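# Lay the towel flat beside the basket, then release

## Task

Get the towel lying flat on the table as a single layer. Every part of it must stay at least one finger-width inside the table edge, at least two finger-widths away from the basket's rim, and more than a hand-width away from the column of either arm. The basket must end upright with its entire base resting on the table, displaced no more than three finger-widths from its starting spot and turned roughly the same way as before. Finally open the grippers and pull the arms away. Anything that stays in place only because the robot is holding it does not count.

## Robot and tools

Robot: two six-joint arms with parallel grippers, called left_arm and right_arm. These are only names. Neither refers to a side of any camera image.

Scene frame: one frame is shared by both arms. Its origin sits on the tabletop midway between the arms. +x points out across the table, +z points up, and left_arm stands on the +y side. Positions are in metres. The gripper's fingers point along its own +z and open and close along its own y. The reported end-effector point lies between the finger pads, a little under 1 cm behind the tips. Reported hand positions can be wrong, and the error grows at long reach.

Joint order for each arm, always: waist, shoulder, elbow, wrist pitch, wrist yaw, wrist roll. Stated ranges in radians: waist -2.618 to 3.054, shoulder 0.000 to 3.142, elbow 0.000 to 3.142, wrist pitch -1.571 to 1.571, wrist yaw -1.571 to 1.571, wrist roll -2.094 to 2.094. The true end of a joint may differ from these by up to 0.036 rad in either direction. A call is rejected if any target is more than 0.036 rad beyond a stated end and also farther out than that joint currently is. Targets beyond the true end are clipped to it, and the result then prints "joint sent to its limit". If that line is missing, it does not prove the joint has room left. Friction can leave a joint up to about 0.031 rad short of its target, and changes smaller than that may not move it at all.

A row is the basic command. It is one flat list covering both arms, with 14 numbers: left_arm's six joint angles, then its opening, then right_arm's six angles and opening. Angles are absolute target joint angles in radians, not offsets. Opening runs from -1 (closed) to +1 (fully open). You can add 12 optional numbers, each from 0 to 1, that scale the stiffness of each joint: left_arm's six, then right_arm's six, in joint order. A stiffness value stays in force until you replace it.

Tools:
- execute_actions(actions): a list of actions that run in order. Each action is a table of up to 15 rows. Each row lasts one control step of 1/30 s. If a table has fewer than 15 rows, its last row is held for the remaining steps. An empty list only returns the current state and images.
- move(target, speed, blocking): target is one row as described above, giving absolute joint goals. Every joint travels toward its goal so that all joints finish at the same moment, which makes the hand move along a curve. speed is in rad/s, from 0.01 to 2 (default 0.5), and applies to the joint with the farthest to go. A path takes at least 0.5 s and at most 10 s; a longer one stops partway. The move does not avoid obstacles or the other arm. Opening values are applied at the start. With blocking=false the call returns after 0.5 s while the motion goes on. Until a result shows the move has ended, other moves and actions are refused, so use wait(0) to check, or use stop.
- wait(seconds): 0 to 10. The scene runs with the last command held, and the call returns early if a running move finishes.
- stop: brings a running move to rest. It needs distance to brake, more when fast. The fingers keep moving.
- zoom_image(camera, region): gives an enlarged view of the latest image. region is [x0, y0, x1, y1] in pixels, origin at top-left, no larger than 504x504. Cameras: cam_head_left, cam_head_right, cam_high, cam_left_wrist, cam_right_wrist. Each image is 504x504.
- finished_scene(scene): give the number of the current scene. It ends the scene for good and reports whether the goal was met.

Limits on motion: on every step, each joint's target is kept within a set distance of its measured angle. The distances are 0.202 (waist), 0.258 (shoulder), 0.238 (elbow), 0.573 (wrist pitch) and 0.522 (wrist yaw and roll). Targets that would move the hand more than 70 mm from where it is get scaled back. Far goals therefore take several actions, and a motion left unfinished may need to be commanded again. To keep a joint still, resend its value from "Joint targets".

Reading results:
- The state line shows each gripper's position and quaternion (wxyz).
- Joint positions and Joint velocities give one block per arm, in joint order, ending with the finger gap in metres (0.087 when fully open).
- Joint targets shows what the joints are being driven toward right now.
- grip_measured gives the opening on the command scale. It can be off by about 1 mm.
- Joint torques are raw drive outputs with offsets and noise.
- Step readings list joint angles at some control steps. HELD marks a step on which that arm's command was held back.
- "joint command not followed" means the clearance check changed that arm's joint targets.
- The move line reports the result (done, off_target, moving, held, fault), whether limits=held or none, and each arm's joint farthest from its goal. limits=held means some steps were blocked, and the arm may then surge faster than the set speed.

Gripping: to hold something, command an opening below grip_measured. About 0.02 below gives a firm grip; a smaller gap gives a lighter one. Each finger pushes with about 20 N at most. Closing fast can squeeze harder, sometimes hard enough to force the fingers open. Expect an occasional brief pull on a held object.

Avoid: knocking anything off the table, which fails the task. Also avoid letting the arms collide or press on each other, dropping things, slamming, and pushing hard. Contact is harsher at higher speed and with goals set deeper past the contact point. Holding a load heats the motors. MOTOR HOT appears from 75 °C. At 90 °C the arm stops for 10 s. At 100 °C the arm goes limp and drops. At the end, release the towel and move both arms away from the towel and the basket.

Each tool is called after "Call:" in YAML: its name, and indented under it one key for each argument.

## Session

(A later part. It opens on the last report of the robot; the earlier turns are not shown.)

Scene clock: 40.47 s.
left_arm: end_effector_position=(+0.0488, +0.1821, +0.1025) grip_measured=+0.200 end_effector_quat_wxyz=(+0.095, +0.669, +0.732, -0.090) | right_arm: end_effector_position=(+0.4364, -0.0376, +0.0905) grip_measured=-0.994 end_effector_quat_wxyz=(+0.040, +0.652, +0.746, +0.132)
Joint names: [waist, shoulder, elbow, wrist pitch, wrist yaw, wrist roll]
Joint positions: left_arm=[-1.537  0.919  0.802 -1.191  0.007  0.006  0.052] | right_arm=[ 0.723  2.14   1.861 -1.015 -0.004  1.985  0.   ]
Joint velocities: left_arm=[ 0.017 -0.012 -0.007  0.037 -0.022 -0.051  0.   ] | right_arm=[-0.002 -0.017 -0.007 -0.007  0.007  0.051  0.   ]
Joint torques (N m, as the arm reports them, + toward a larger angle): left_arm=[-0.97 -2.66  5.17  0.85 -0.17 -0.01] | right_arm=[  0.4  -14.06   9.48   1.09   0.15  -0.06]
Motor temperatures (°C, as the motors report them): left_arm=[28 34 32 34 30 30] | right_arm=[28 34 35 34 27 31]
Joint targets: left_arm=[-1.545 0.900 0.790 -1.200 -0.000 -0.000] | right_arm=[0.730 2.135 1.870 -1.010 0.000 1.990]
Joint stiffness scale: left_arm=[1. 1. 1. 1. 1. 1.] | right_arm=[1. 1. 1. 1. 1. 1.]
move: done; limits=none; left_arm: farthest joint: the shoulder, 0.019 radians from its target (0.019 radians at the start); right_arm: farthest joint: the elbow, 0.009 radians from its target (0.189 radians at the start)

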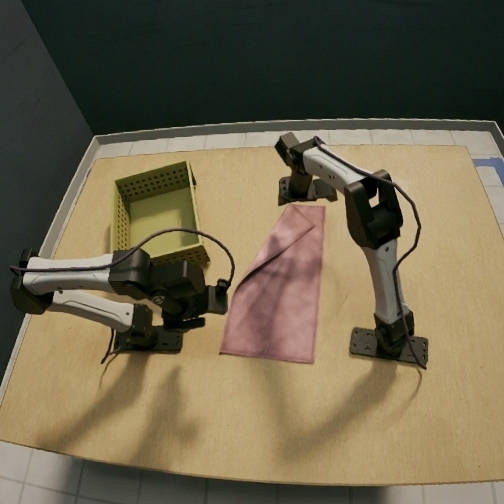

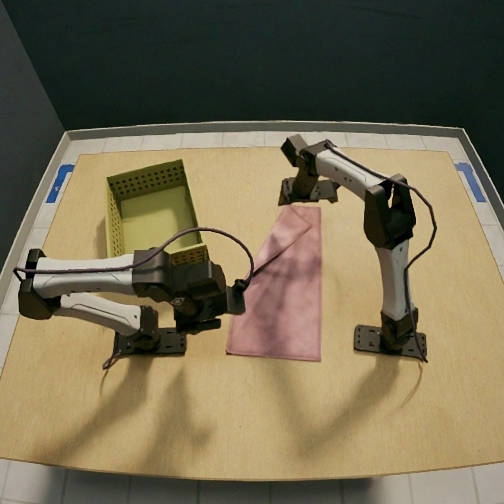

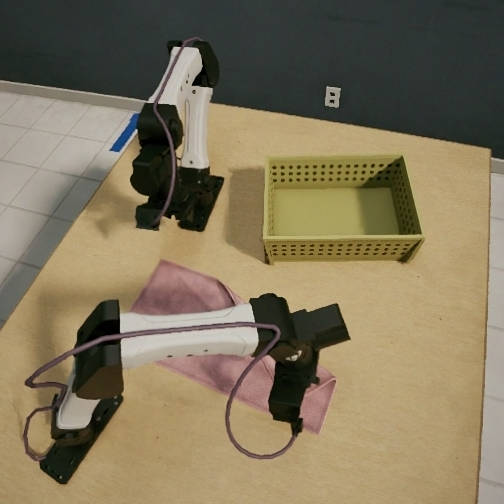

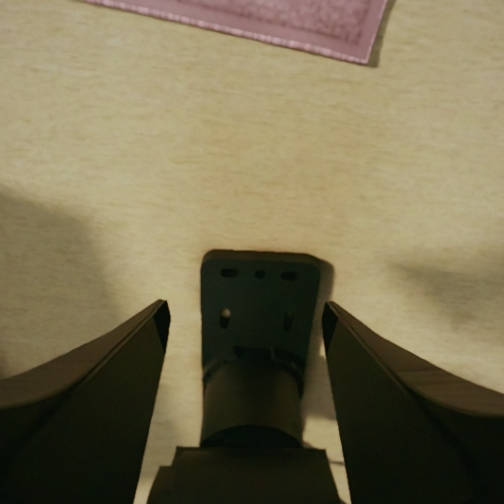

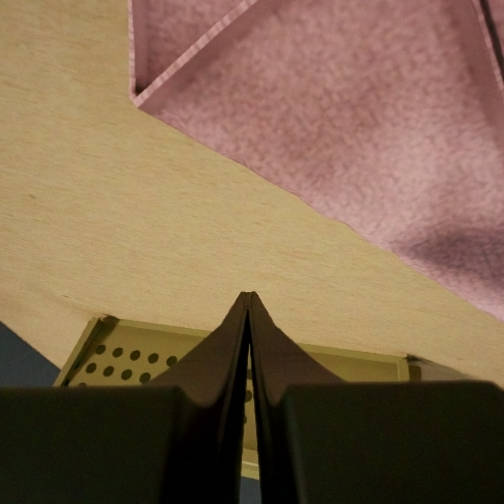

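Missed; retry lower with both fingers on the flap.

Call:
move:
  target: [-1.545,0.9,0.79,-1.2,0,0,0.2,0.62,2.16,1.66,-1.085,0,1.99,-0.1]
  speed: 0.4

Call:
execute_actions:
  actions:
    - [[-1.545,0.9,0.79,-1.2,0,0,0.2,0.62,2.19,1.67,-1.075,0,1.99,-0.1],[-1.545,0.9,0.79,-1.2,0,0,0.2,0.62,2.19,1.67,-1.075,0,1.99,-0.1],[-1.545,0.9,0.79,-1.2,0,0,0.2,0.62,2.2,1.67,-1.075,0,1.99,-0.1],[-1.545,0.9,0.79,-1.2,0,0,0.2,0.62,2.212,1.67,-1.075,0,1.99,-0.1]]
    - [[-1.545,0.9,0.79,-1.2,0,0,0.2,0.62,2.212,1.67,-1.075,0,1.99,-0.55]]
    - [[-1.545,0.9,0.79,-1.2,0,0,0.2,0.62,2.212,1.67,-1.075,0,1.99,-1]]

Scene clock: 42.07 s.
left_arm: end_effector_position=(+0.0488, +0.1821, +0.1025) grip_measured=+0.200 end_effector_quat_wxyz=(+0.095, +0.669, +0.732, -0.090) | right_arm: end_effector_position=(+0.4042, -0.1066, +0.0315) grip_measured=-0.100 end_effector_quat_wxyz=(+0.004, +0.694, +0.720, +0.016)
Joint names: [waist, shoulder, elbow, wrist pitch, wrist yaw, wrist roll]
Joint positions: left_arm=[-1.537  0.919  0.802 -1.191  0.007  0.006  0.052] | right_arm=[ 0.626  2.14   1.678 -1.076 -0.004  1.985  0.039]
Joint velocities: left_arm=[-0.002 -0.027 -0.017 -0.037 -0.022 -0.022 -0.001] | right_arm=[ 0.002 -0.007 -0.007  0.037  0.037 -0.066 -0.   ]
Joint torques (N m, as the arm reports them, + toward a larger angle): left_arm=[-1.07 -2.62  5.15  0.86 -0.17 -0.03] | right_arm=[ -0.59 -11.49   6.34   0.35   0.11  -0.05]
Motor temperatures (°C, as the motors report them): left_arm=[28 34 32 34 30 30] | right_arm=[28 34 35 34 27 31]
Joint targets: left_arm=[-1.545 0.900 0.790 -1.200 -0.000 -0.000] | right_arm=[0.620 2.160 1.660 -1.085 -0.000 1.990]
Joint stiffness scale: left_arm=[1. 1. 1. 1. 1. 1.] | right_arm=[1. 1. 1. 1. 1. 1.]
move: done; limits=none; left_arm: farthest joint: the shoulder, 0.019 radians from its target (0.019 radians at the start); right_arm: farthest joint: the shoulder, 0.020 radians from its target (0.020 radians at the start)

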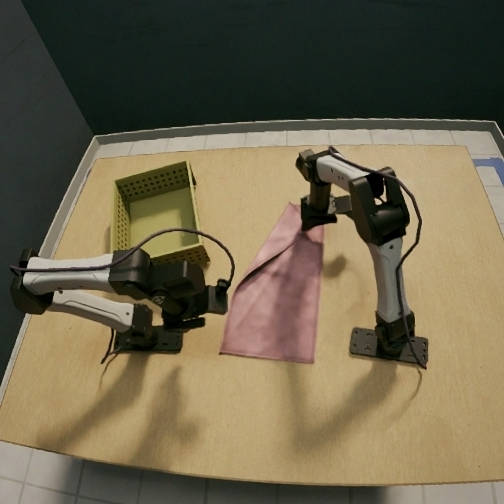

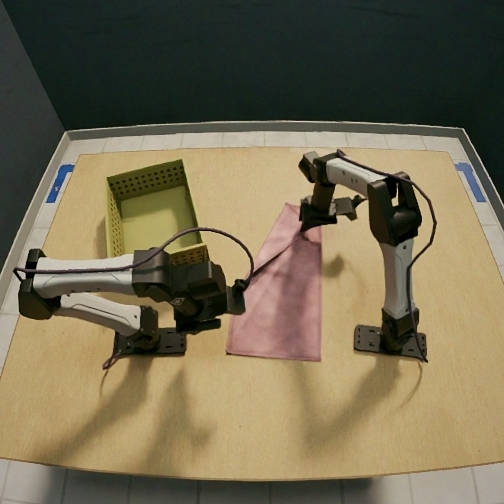

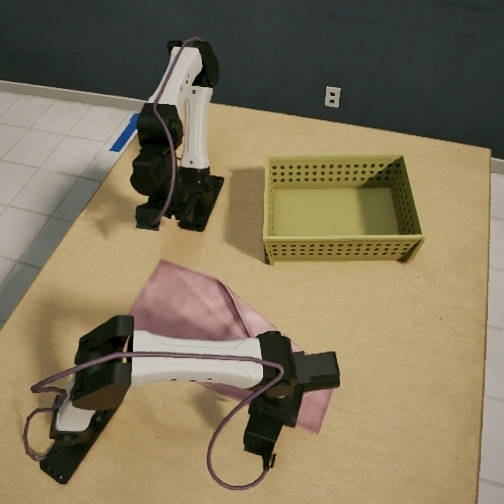

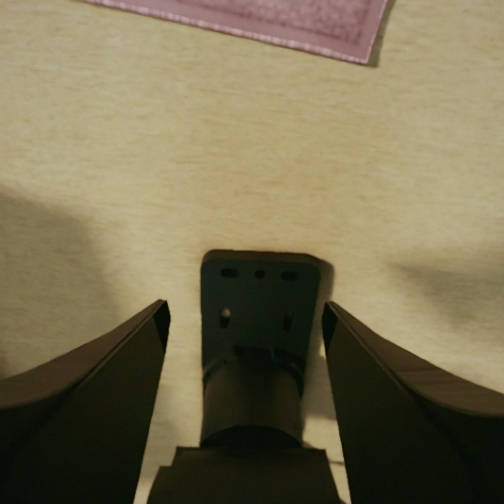

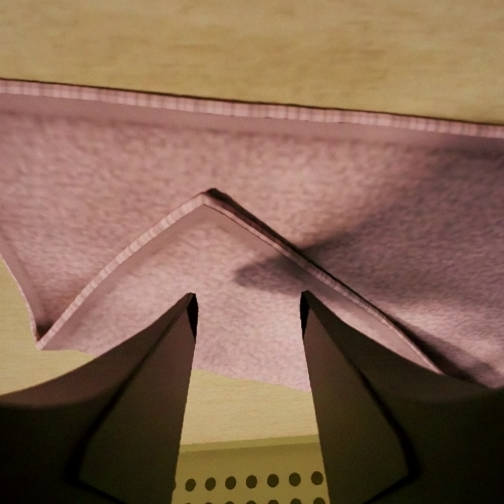

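Scene clock: 43.57 s.
left_arm: end_effector_position=(+0.0488, +0.1821, +0.1025) grip_measured=+0.200 end_effector_quat_wxyz=(+0.095, +0.669, +0.732, -0.090) | right_arm: end_effector_position=(+0.4025, -0.1064, +0.0164) grip_measured=-0.904 end_effector_quat_wxyz=(-0.004, +0.694, +0.720, +0.002)
Joint names: [waist, shoulder, elbow, wrist pitch, wrist yaw, wrist roll]
Joint positions: left_arm=[-1.537  0.919  0.802 -1.191  0.007  0.006  0.052] | right_arm=[ 0.626  2.179  1.679 -1.069 -0.009  1.986  0.004]
Joint velocities: left_arm=[-0.012 -0.012  0.007 -0.007 -0.022 -0.022 -0.   ] | right_arm=[-0.007 -0.002  0.002  0.051  0.007  0.037 -0.001]
Joint torques (N m, as the arm reports them, + toward a larger angle): left_arm=[-0.97 -2.8   5.2   0.87 -0.16 -0.03] | right_arm=[ -0.62 -10.47   6.98   0.31   0.17  -0.06]
Motor temperatures (°C, as the motors report them): left_arm=[28 34 32 34 30 30] | right_arm=[28 35 35 33 27 31]
Joint targets: left_arm=[-1.545 0.900 0.790 -1.200 -0.000 -0.000] | right_arm=[0.620 2.212 1.670 -1.075 0.000 1.990]
Joint stiffness scale: left_arm=[1. 1. 1. 1. 1. 1.] | right_arm=[1. 1. 1. 1. 1. 1.]
Step readings (joint positions; steps 1 to 15: 1st action; 16 to 30: 2nd action; 31 to 45: 3rd action):
0: left_arm=[-1.537 0.919 0.802 -1.191 0.007 0.006] | right_arm=[0.626 2.140 1.678 -1.076 -0.004 1.985]
1: left_arm=[-1.537 0.919 0.802 -1.191 0.007 0.006] | right_arm=[0.626 2.142 1.678 -1.076 -0.004 1.985]
2: left_arm=[-1.537 0.919 0.802 -1.191 0.007 0.006] | right_arm=[0.626 2.145 1.678 -1.075 -0.004 1.985]
4: left_arm=[-1.537 0.919 0.802 -1.191 0.007 0.006] | right_arm=[0.626 2.159 1.678 -1.075 -0.004 1.985]
8: left_arm=[-1.537 0.919 0.802 -1.191 0.007 0.006] | right_arm=[0.626 2.180 1.678 -1.072 -0.006 1.985]
15: left_arm=[-1.537 0.919 0.802 -1.191 0.007 0.006] | right_arm=[0.626 2.180 1.678 -1.072 -0.006 1.985]
16: left_arm=[-1.537 0.919 0.802 -1.191 0.007 0.006] | right_arm=[0.626 2.180 1.678 -1.071 -0.005 1.986]
17: left_arm=[-1.537 0.919 0.802 -1.191 0.007 0.006] | right_arm=[0.626 2.180 1.678 -1.068 -0.005 1.986]
19: left_arm=[-1.537 0.919 0.802 -1.191 0.007 0.006] | right_arm=[0.626 2.180 1.678 -1.068 -0.006 1.986]
23: left_arm=[-1.537 0.919 0.802 -1.191 0.007 0.006] | right_arm=[0.626 2.180 1.678 -1.068 -0.007 1.986]
30: left_arm=[-1.537 0.919 0.802 -1.191 0.007 0.006] | right_arm=[0.626 2.180 1.678 -1.068 -0.007 1.986]
31: left_arm=[-1.537 0.919 0.802 -1.191 0.007 0.006] | right_arm=[0.626 2.180 1.678 -1.068 -0.007 1.986]
32: left_arm=[-1.537 0.919 0.802 -1.191 0.007 0.006] | right_arm=[0.626 2.180 1.678 -1.068 -0.009 1.986]
34: left_arm=[-1.537 0.919 0.802 -1.191 0.007 0.006] | right_arm=[0.626 2.179 1.679 -1.069 -0.009 1.986]
38: left_arm=[-1.537 0.919 0.802 -1.191 0.007 0.006] | right_arm=[0.626 2.179 1.679 -1.069 -0.009 1.986]
45: Joint positions above

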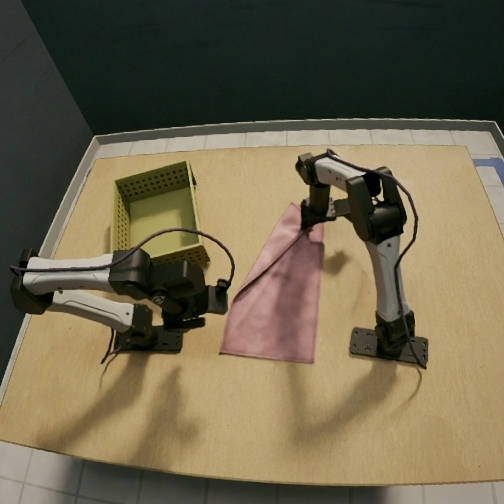

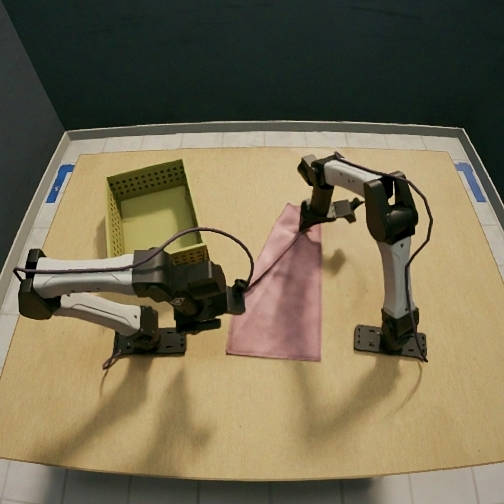

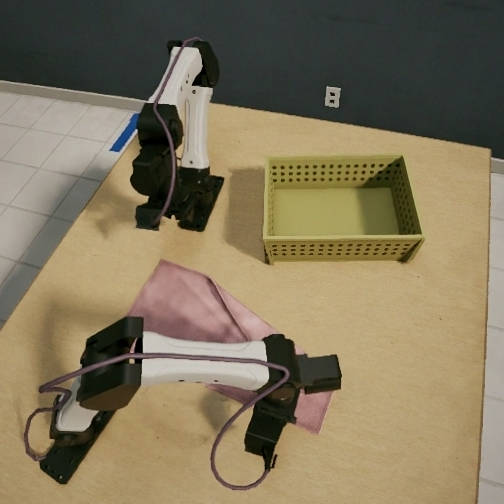

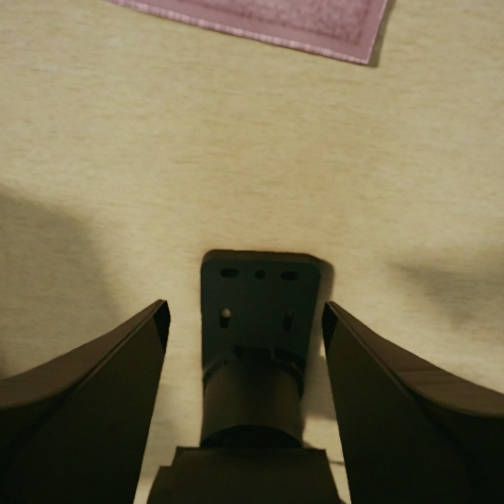

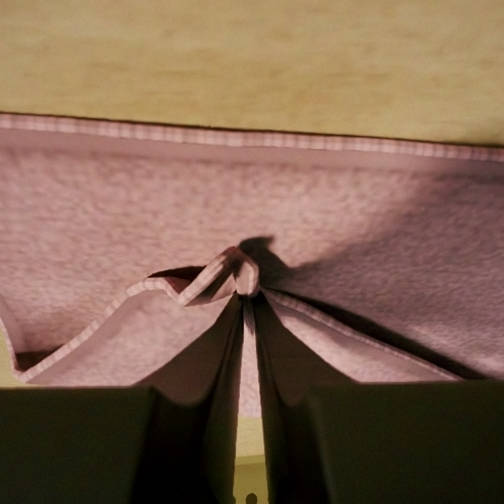

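Call:
move:
  target: [-1.545,0.9,0.79,-1.2,0,0,0.2,0.73,2.135,1.87,-1.01,0,1.99,-1]
  speed: 0.25

Call:
move:
  target: [-1.545,0.9,0.79,-1.2,0,0,0.2,0.82,2.41,2.095,-0.885,0,1.99,-1]
  speed: 0.3

Call:
execute_actions:
  actions:
    - [[-1.545,0.9,0.79,-1.2,0,0,0.2,0.82,2.41,2.095,-0.885,0,1.99,0.5]]

Call:
move:
  target: [-1.2,0.6,0.8,-1.2,0,0,0.2,0.0,0.9,1.1,-1.2,0,1.0,0.5]
  speed: 1.0

Call:
zoom_image:
  camera: "cam_high"
  region: [60,200,400,500]

Scene clock: 45.53 s.
left_arm: end_effector_position=(+0.0488, +0.1821, +0.1025) grip_measured=+0.200 end_effector_quat_wxyz=(+0.095, +0.669, +0.732, -0.090) | right_arm: end_effector_position=(+0.4355, -0.0377, +0.0901) grip_measured=-0.904 end_effector_quat_wxyz=(+0.037, +0.652, +0.746, +0.131)
Joint names: [waist, shoulder, elbow, wrist pitch, wrist yaw, wrist roll]
Joint positions: left_arm=[-1.537  0.919  0.802 -1.191  0.007  0.006  0.052] | right_arm=[ 0.723  2.14   1.86  -1.018 -0.007  1.986  0.004]
Joint velocities: left_arm=[-0.012 -0.002  0.007 -0.066 -0.007  0.022 -0.   ] | right_arm=[-0.012 -0.007 -0.022 -0.007 -0.037  0.051 -0.   ]
Joint torques (N m, as the arm reports them, + toward a larger angle): left_arm=[-1.04 -2.59  5.12  0.86 -0.17 -0.02] | right_arm=[  0.47 -13.87   9.57   1.08   0.13  -0.07]
Motor temperatures (°C, as the motors report them): left_arm=[28 33 32 34 30 30] | right_arm=[28 35 35 33 27 31]
Joint targets: left_arm=[-1.545 0.900 0.790 -1.200 0.000 0.000] | right_arm=[0.730 2.135 1.870 -1.010 -0.000 1.990]
Joint stiffness scale: left_arm=[1. 1. 1. 1. 1. 1.] | right_arm=[1. 1. 1. 1. 1. 1.]
move: done; limits=none; left_arm: farthest joint: the shoulder, 0.019 radians from its target (0.019 radians at the start); right_arm: farthest joint: the elbow, 0.010 radians from its target (0.191 radians at the start)

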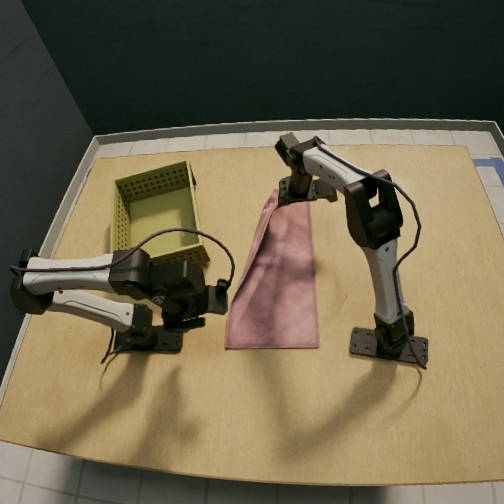

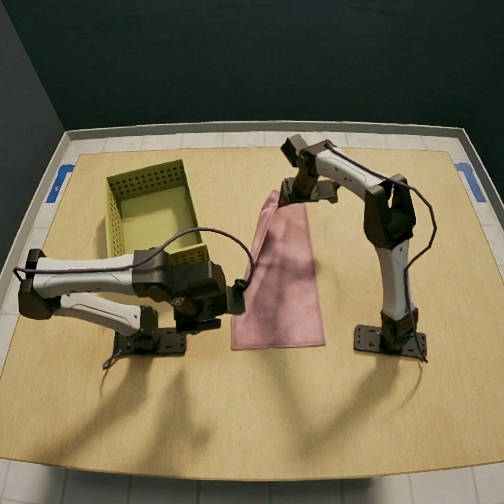

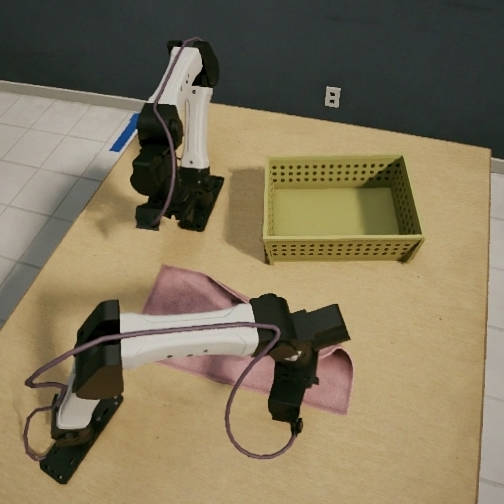

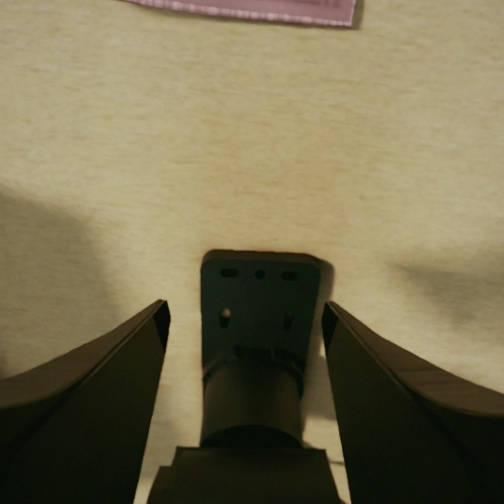

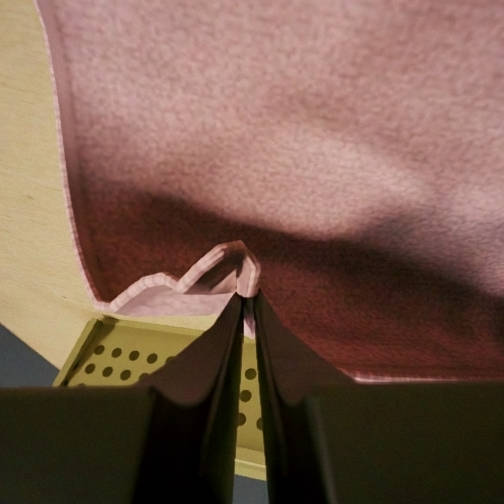

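Scene clock: 47.00 s.
left_arm: end_effector_position=(+0.0488, +0.1821, +0.1025) grip_measured=+0.200 end_effector_quat_wxyz=(+0.095, +0.669, +0.732, -0.090) | right_arm: end_effector_position=(+0.4662, +0.0409, +0.0535) grip_measured=-0.904 end_effector_quat_wxyz=(+0.045, +0.613, +0.768, +0.182)
Joint names: [waist, shoulder, elbow, wrist pitch, wrist yaw, wrist roll]
Joint positions: left_arm=[-1.537  0.919  0.802 -1.191  0.007  0.006  0.052] | right_arm=[ 0.813  2.383  2.08  -0.891 -0.007  1.986  0.004]
Joint velocities: left_arm=[ 0.007 -0.002 -0.017 -0.007 -0.081  0.037  0.   ] | right_arm=[ 0.007  0.002 -0.022  0.007 -0.007 -0.022  0.001]
Joint torques (N m, as the arm reports them, + toward a larger angle): left_arm=[-0.99 -2.61  5.11  0.84 -0.18 -0.03] | right_arm=[  0.48 -13.65  10.2    1.3    0.14  -0.08]
Motor temperatures (°C, as the motors report them): left_arm=[28 33 32 34 30 30] | right_arm=[28 36 36 33 27 31]
Joint targets: left_arm=[-1.545 0.900 0.790 -1.200 -0.000 0.000] | right_arm=[0.820 2.410 2.095 -0.885 -0.000 1.990]
Joint stiffness scale: left_arm=[1. 1. 1. 1. 1. 1.] | right_arm=[1. 1. 1. 1. 1. 1.]
move: off_target (right_arm); limits=none; left_arm: farthest joint: the shoulder, 0.019 radians from its target (0.019 radians at the start); right_arm: farthest joint: the shoulder, 0.027 radians from its target (0.270 radians at the start)

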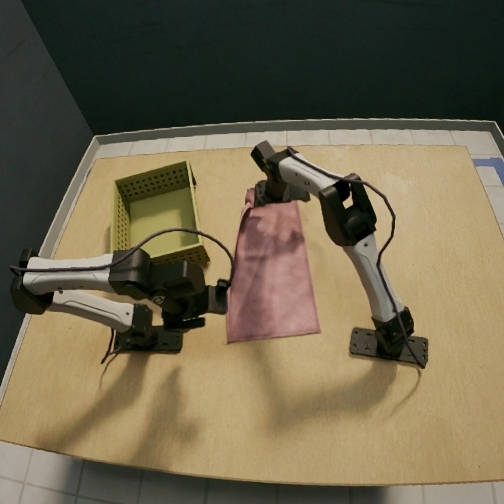

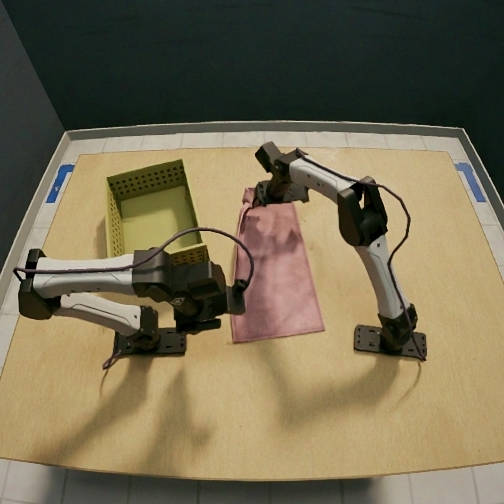

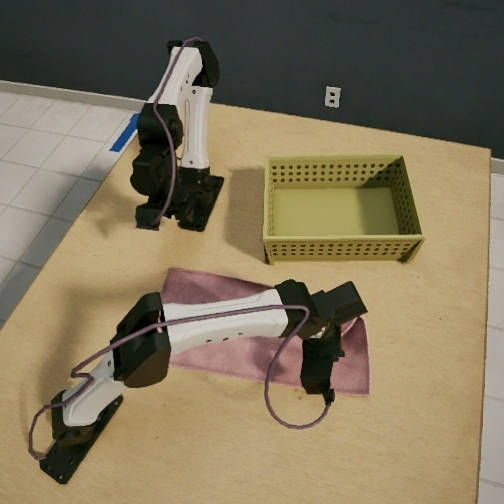

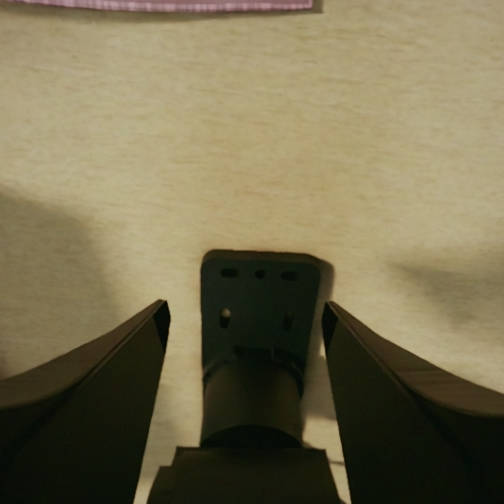

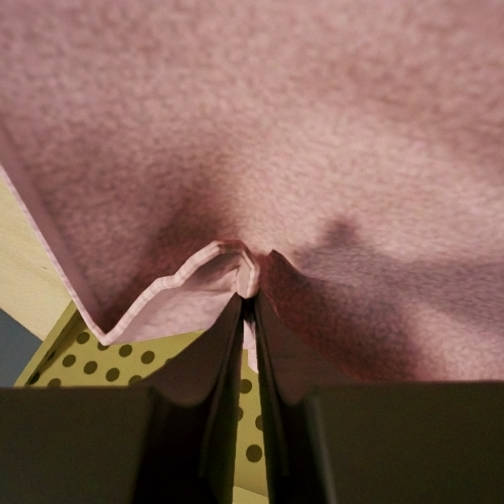

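Scene clock: 47.50 s.
left_arm: end_effector_position=(+0.0488, +0.1821, +0.1025) grip_measured=+0.200 end_effector_quat_wxyz=(+0.095, +0.669, +0.732, -0.090) | right_arm: end_effector_position=(+0.4665, +0.0411, +0.0537) grip_measured=+0.500 end_effector_quat_wxyz=(+0.045, +0.613, +0.768, +0.182)
Joint names: [waist, shoulder, elbow, wrist pitch, wrist yaw, wrist roll]
Joint positions: left_arm=[-1.537  0.919  0.802 -1.191  0.007  0.006  0.052] | right_arm=[ 0.813  2.383  2.08  -0.889 -0.007  1.986  0.066]
Joint velocities: left_arm=[-0.007 -0.002 -0.012 -0.007 -0.007 -0.022 -0.001] | right_arm=[ 0.002 -0.027  0.007  0.051 -0.066 -0.066 -0.   ]
Joint torques (N m, as the arm reports them, + toward a larger angle): left_arm=[-0.95 -2.63  5.15  0.86 -0.15 -0.02] | right_arm=[  0.49 -13.64  10.17   1.28   0.15  -0.08]
Motor temperatures (°C, as the motors report them): left_arm=[28 33 32 34 30 30] | right_arm=[28 36 36 33 27 31]
Joint targets: left_arm=[-1.545 0.900 0.790 -1.200 -0.000 -0.000] | right_arm=[0.820 2.410 2.095 -0.885 -0.000 1.990]
Joint stiffness scale: left_arm=[1. 1. 1. 1. 1. 1.] | right_arm=[1. 1. 1. 1. 1. 1.]
Step readings (joint positions):
0: left_arm=[-1.537 0.919 0.802 -1.191 0.007 0.006] | right_arm=[0.813 2.383 2.080 -0.891 -0.007 1.986]
1: left_arm=[-1.537 0.919 0.802 -1.191 0.007 0.006] | right_arm=[0.813 2.383 2.080 -0.891 -0.007 1.986]
2: left_arm=[-1.537 0.919 0.802 -1.191 0.007 0.006] | right_arm=[0.813 2.383 2.080 -0.891 -0.007 1.986]
4: left_arm=[-1.537 0.919 0.802 -1.191 0.007 0.006] | right_arm=[0.813 2.383 2.080 -0.891 -0.007 1.986]
8: left_arm=[-1.537 0.919 0.802 -1.191 0.007 0.006] | right_arm=[0.813 2.383 2.080 -0.890 -0.007 1.986]
15: Joint positions above

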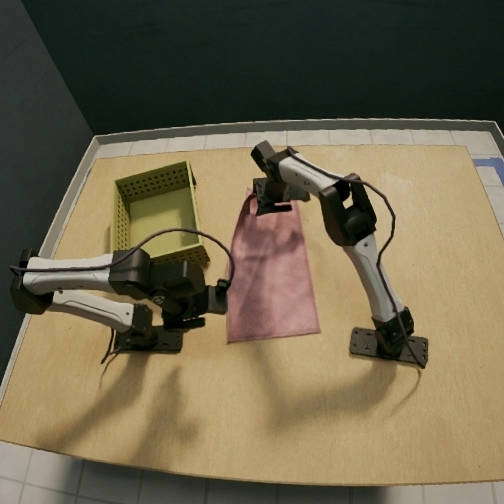

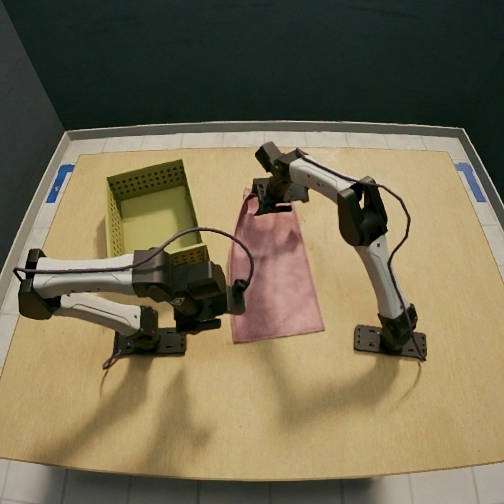

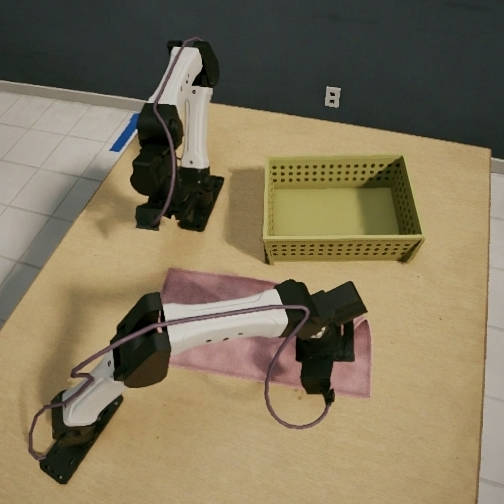

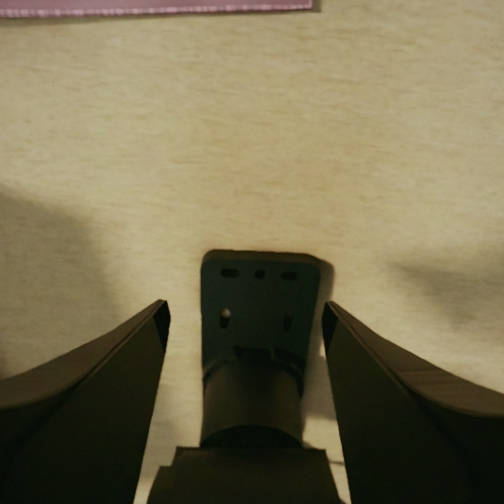

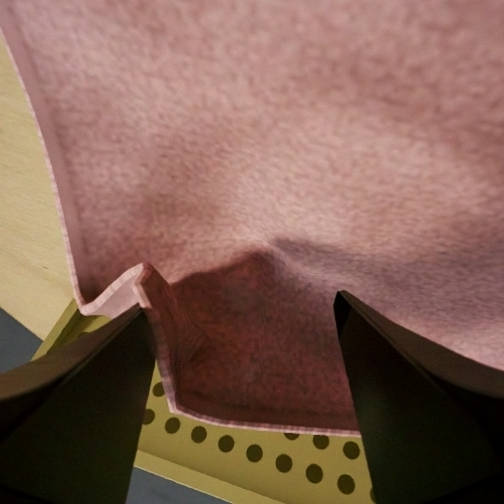

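Scene clock: 49.87 s.
left_arm: end_effector_position=(+0.0903, +0.1953, +0.1366) grip_measured=+0.200 end_effector_quat_wxyz=(+0.231, +0.525, +0.805, -0.152) | right_arm: end_effector_position=(+0.2415, -0.3289, +0.2138) grip_measured=+0.500 end_effector_quat_wxyz=(+0.269, +0.527, +0.797, +0.122)
Joint names: [waist, shoulder, elbow, wrist pitch, wrist yaw, wrist roll]
Joint positions: left_arm=[-1.21   0.618  0.802 -1.194  0.006  0.006  0.052] | right_arm=[ 0.012  0.911  1.123 -1.183 -0.003  1.005  0.066]
Joint velocities: left_arm=[ 0.007 -0.002 -0.012 -0.081 -0.066  0.037 -0.001] | right_arm=[-0.017  0.002 -0.012 -0.037  0.007 -0.007  0.   ]
Joint torques (N m, as the arm reports them, + toward a larger angle): left_arm=[ 0.49 -0.62  5.75  1.31 -0.16 -0.02] | right_arm=[-1.09 -1.82  6.4   1.56  0.11 -0.17]
Motor temperatures (°C, as the motors report them): left_arm=[28 33 32 34 30 30] | right_arm=[28 36 36 33 27 31]
Joint targets: left_arm=[-1.200 0.600 0.800 -1.200 -0.000 0.000] | right_arm=[-0.000 0.900 1.100 -1.200 0.000 1.000]
Joint stiffness scale: left_arm=[1. 1. 1. 1. 1. 1.] | right_arm=[1. 1. 1. 1. 1. 1.]
move: off_target (right_arm); limits=none; left_arm: farthest joint: the shoulder, 0.018 radians from its target (0.319 radians at the start); right_arm: farthest joint: the elbow, 0.023 radians from its target (0.980 radians at the start)

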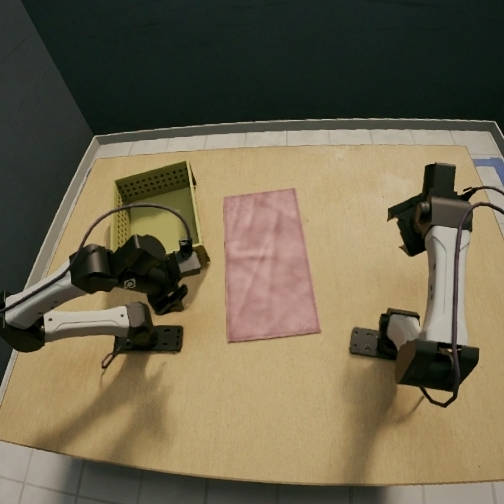

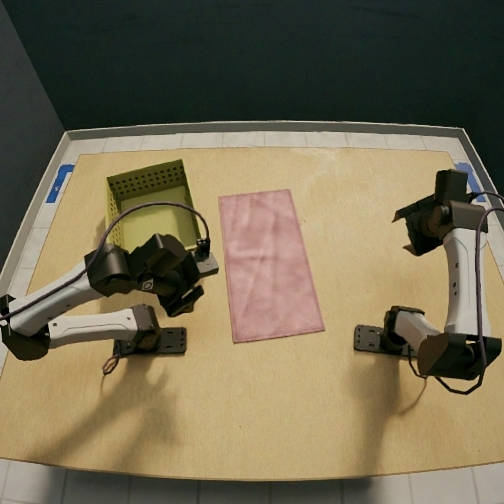

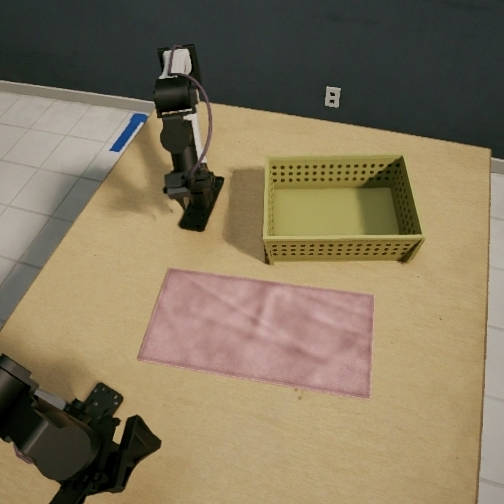

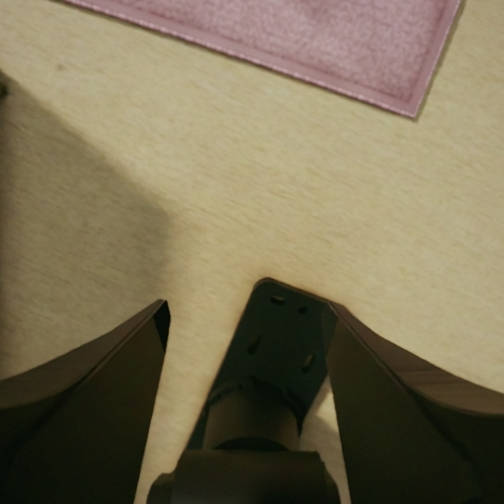

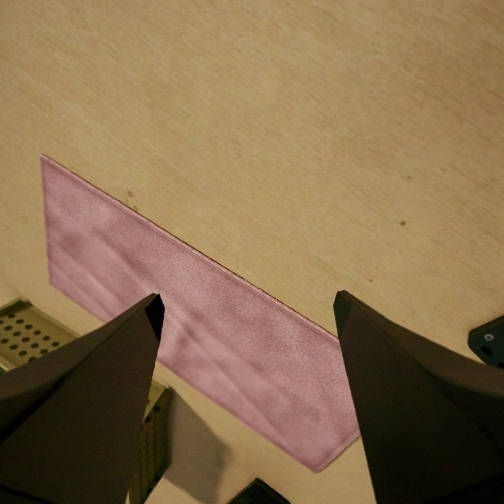

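Region (60, 200, 400, 500) of cam_high's 504x504 image, scaled by 1.482, with more detail than that image has; it fills the top 445 rows of this view, and the rest is white.

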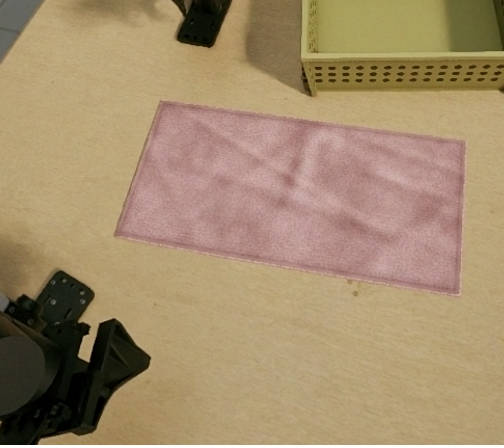

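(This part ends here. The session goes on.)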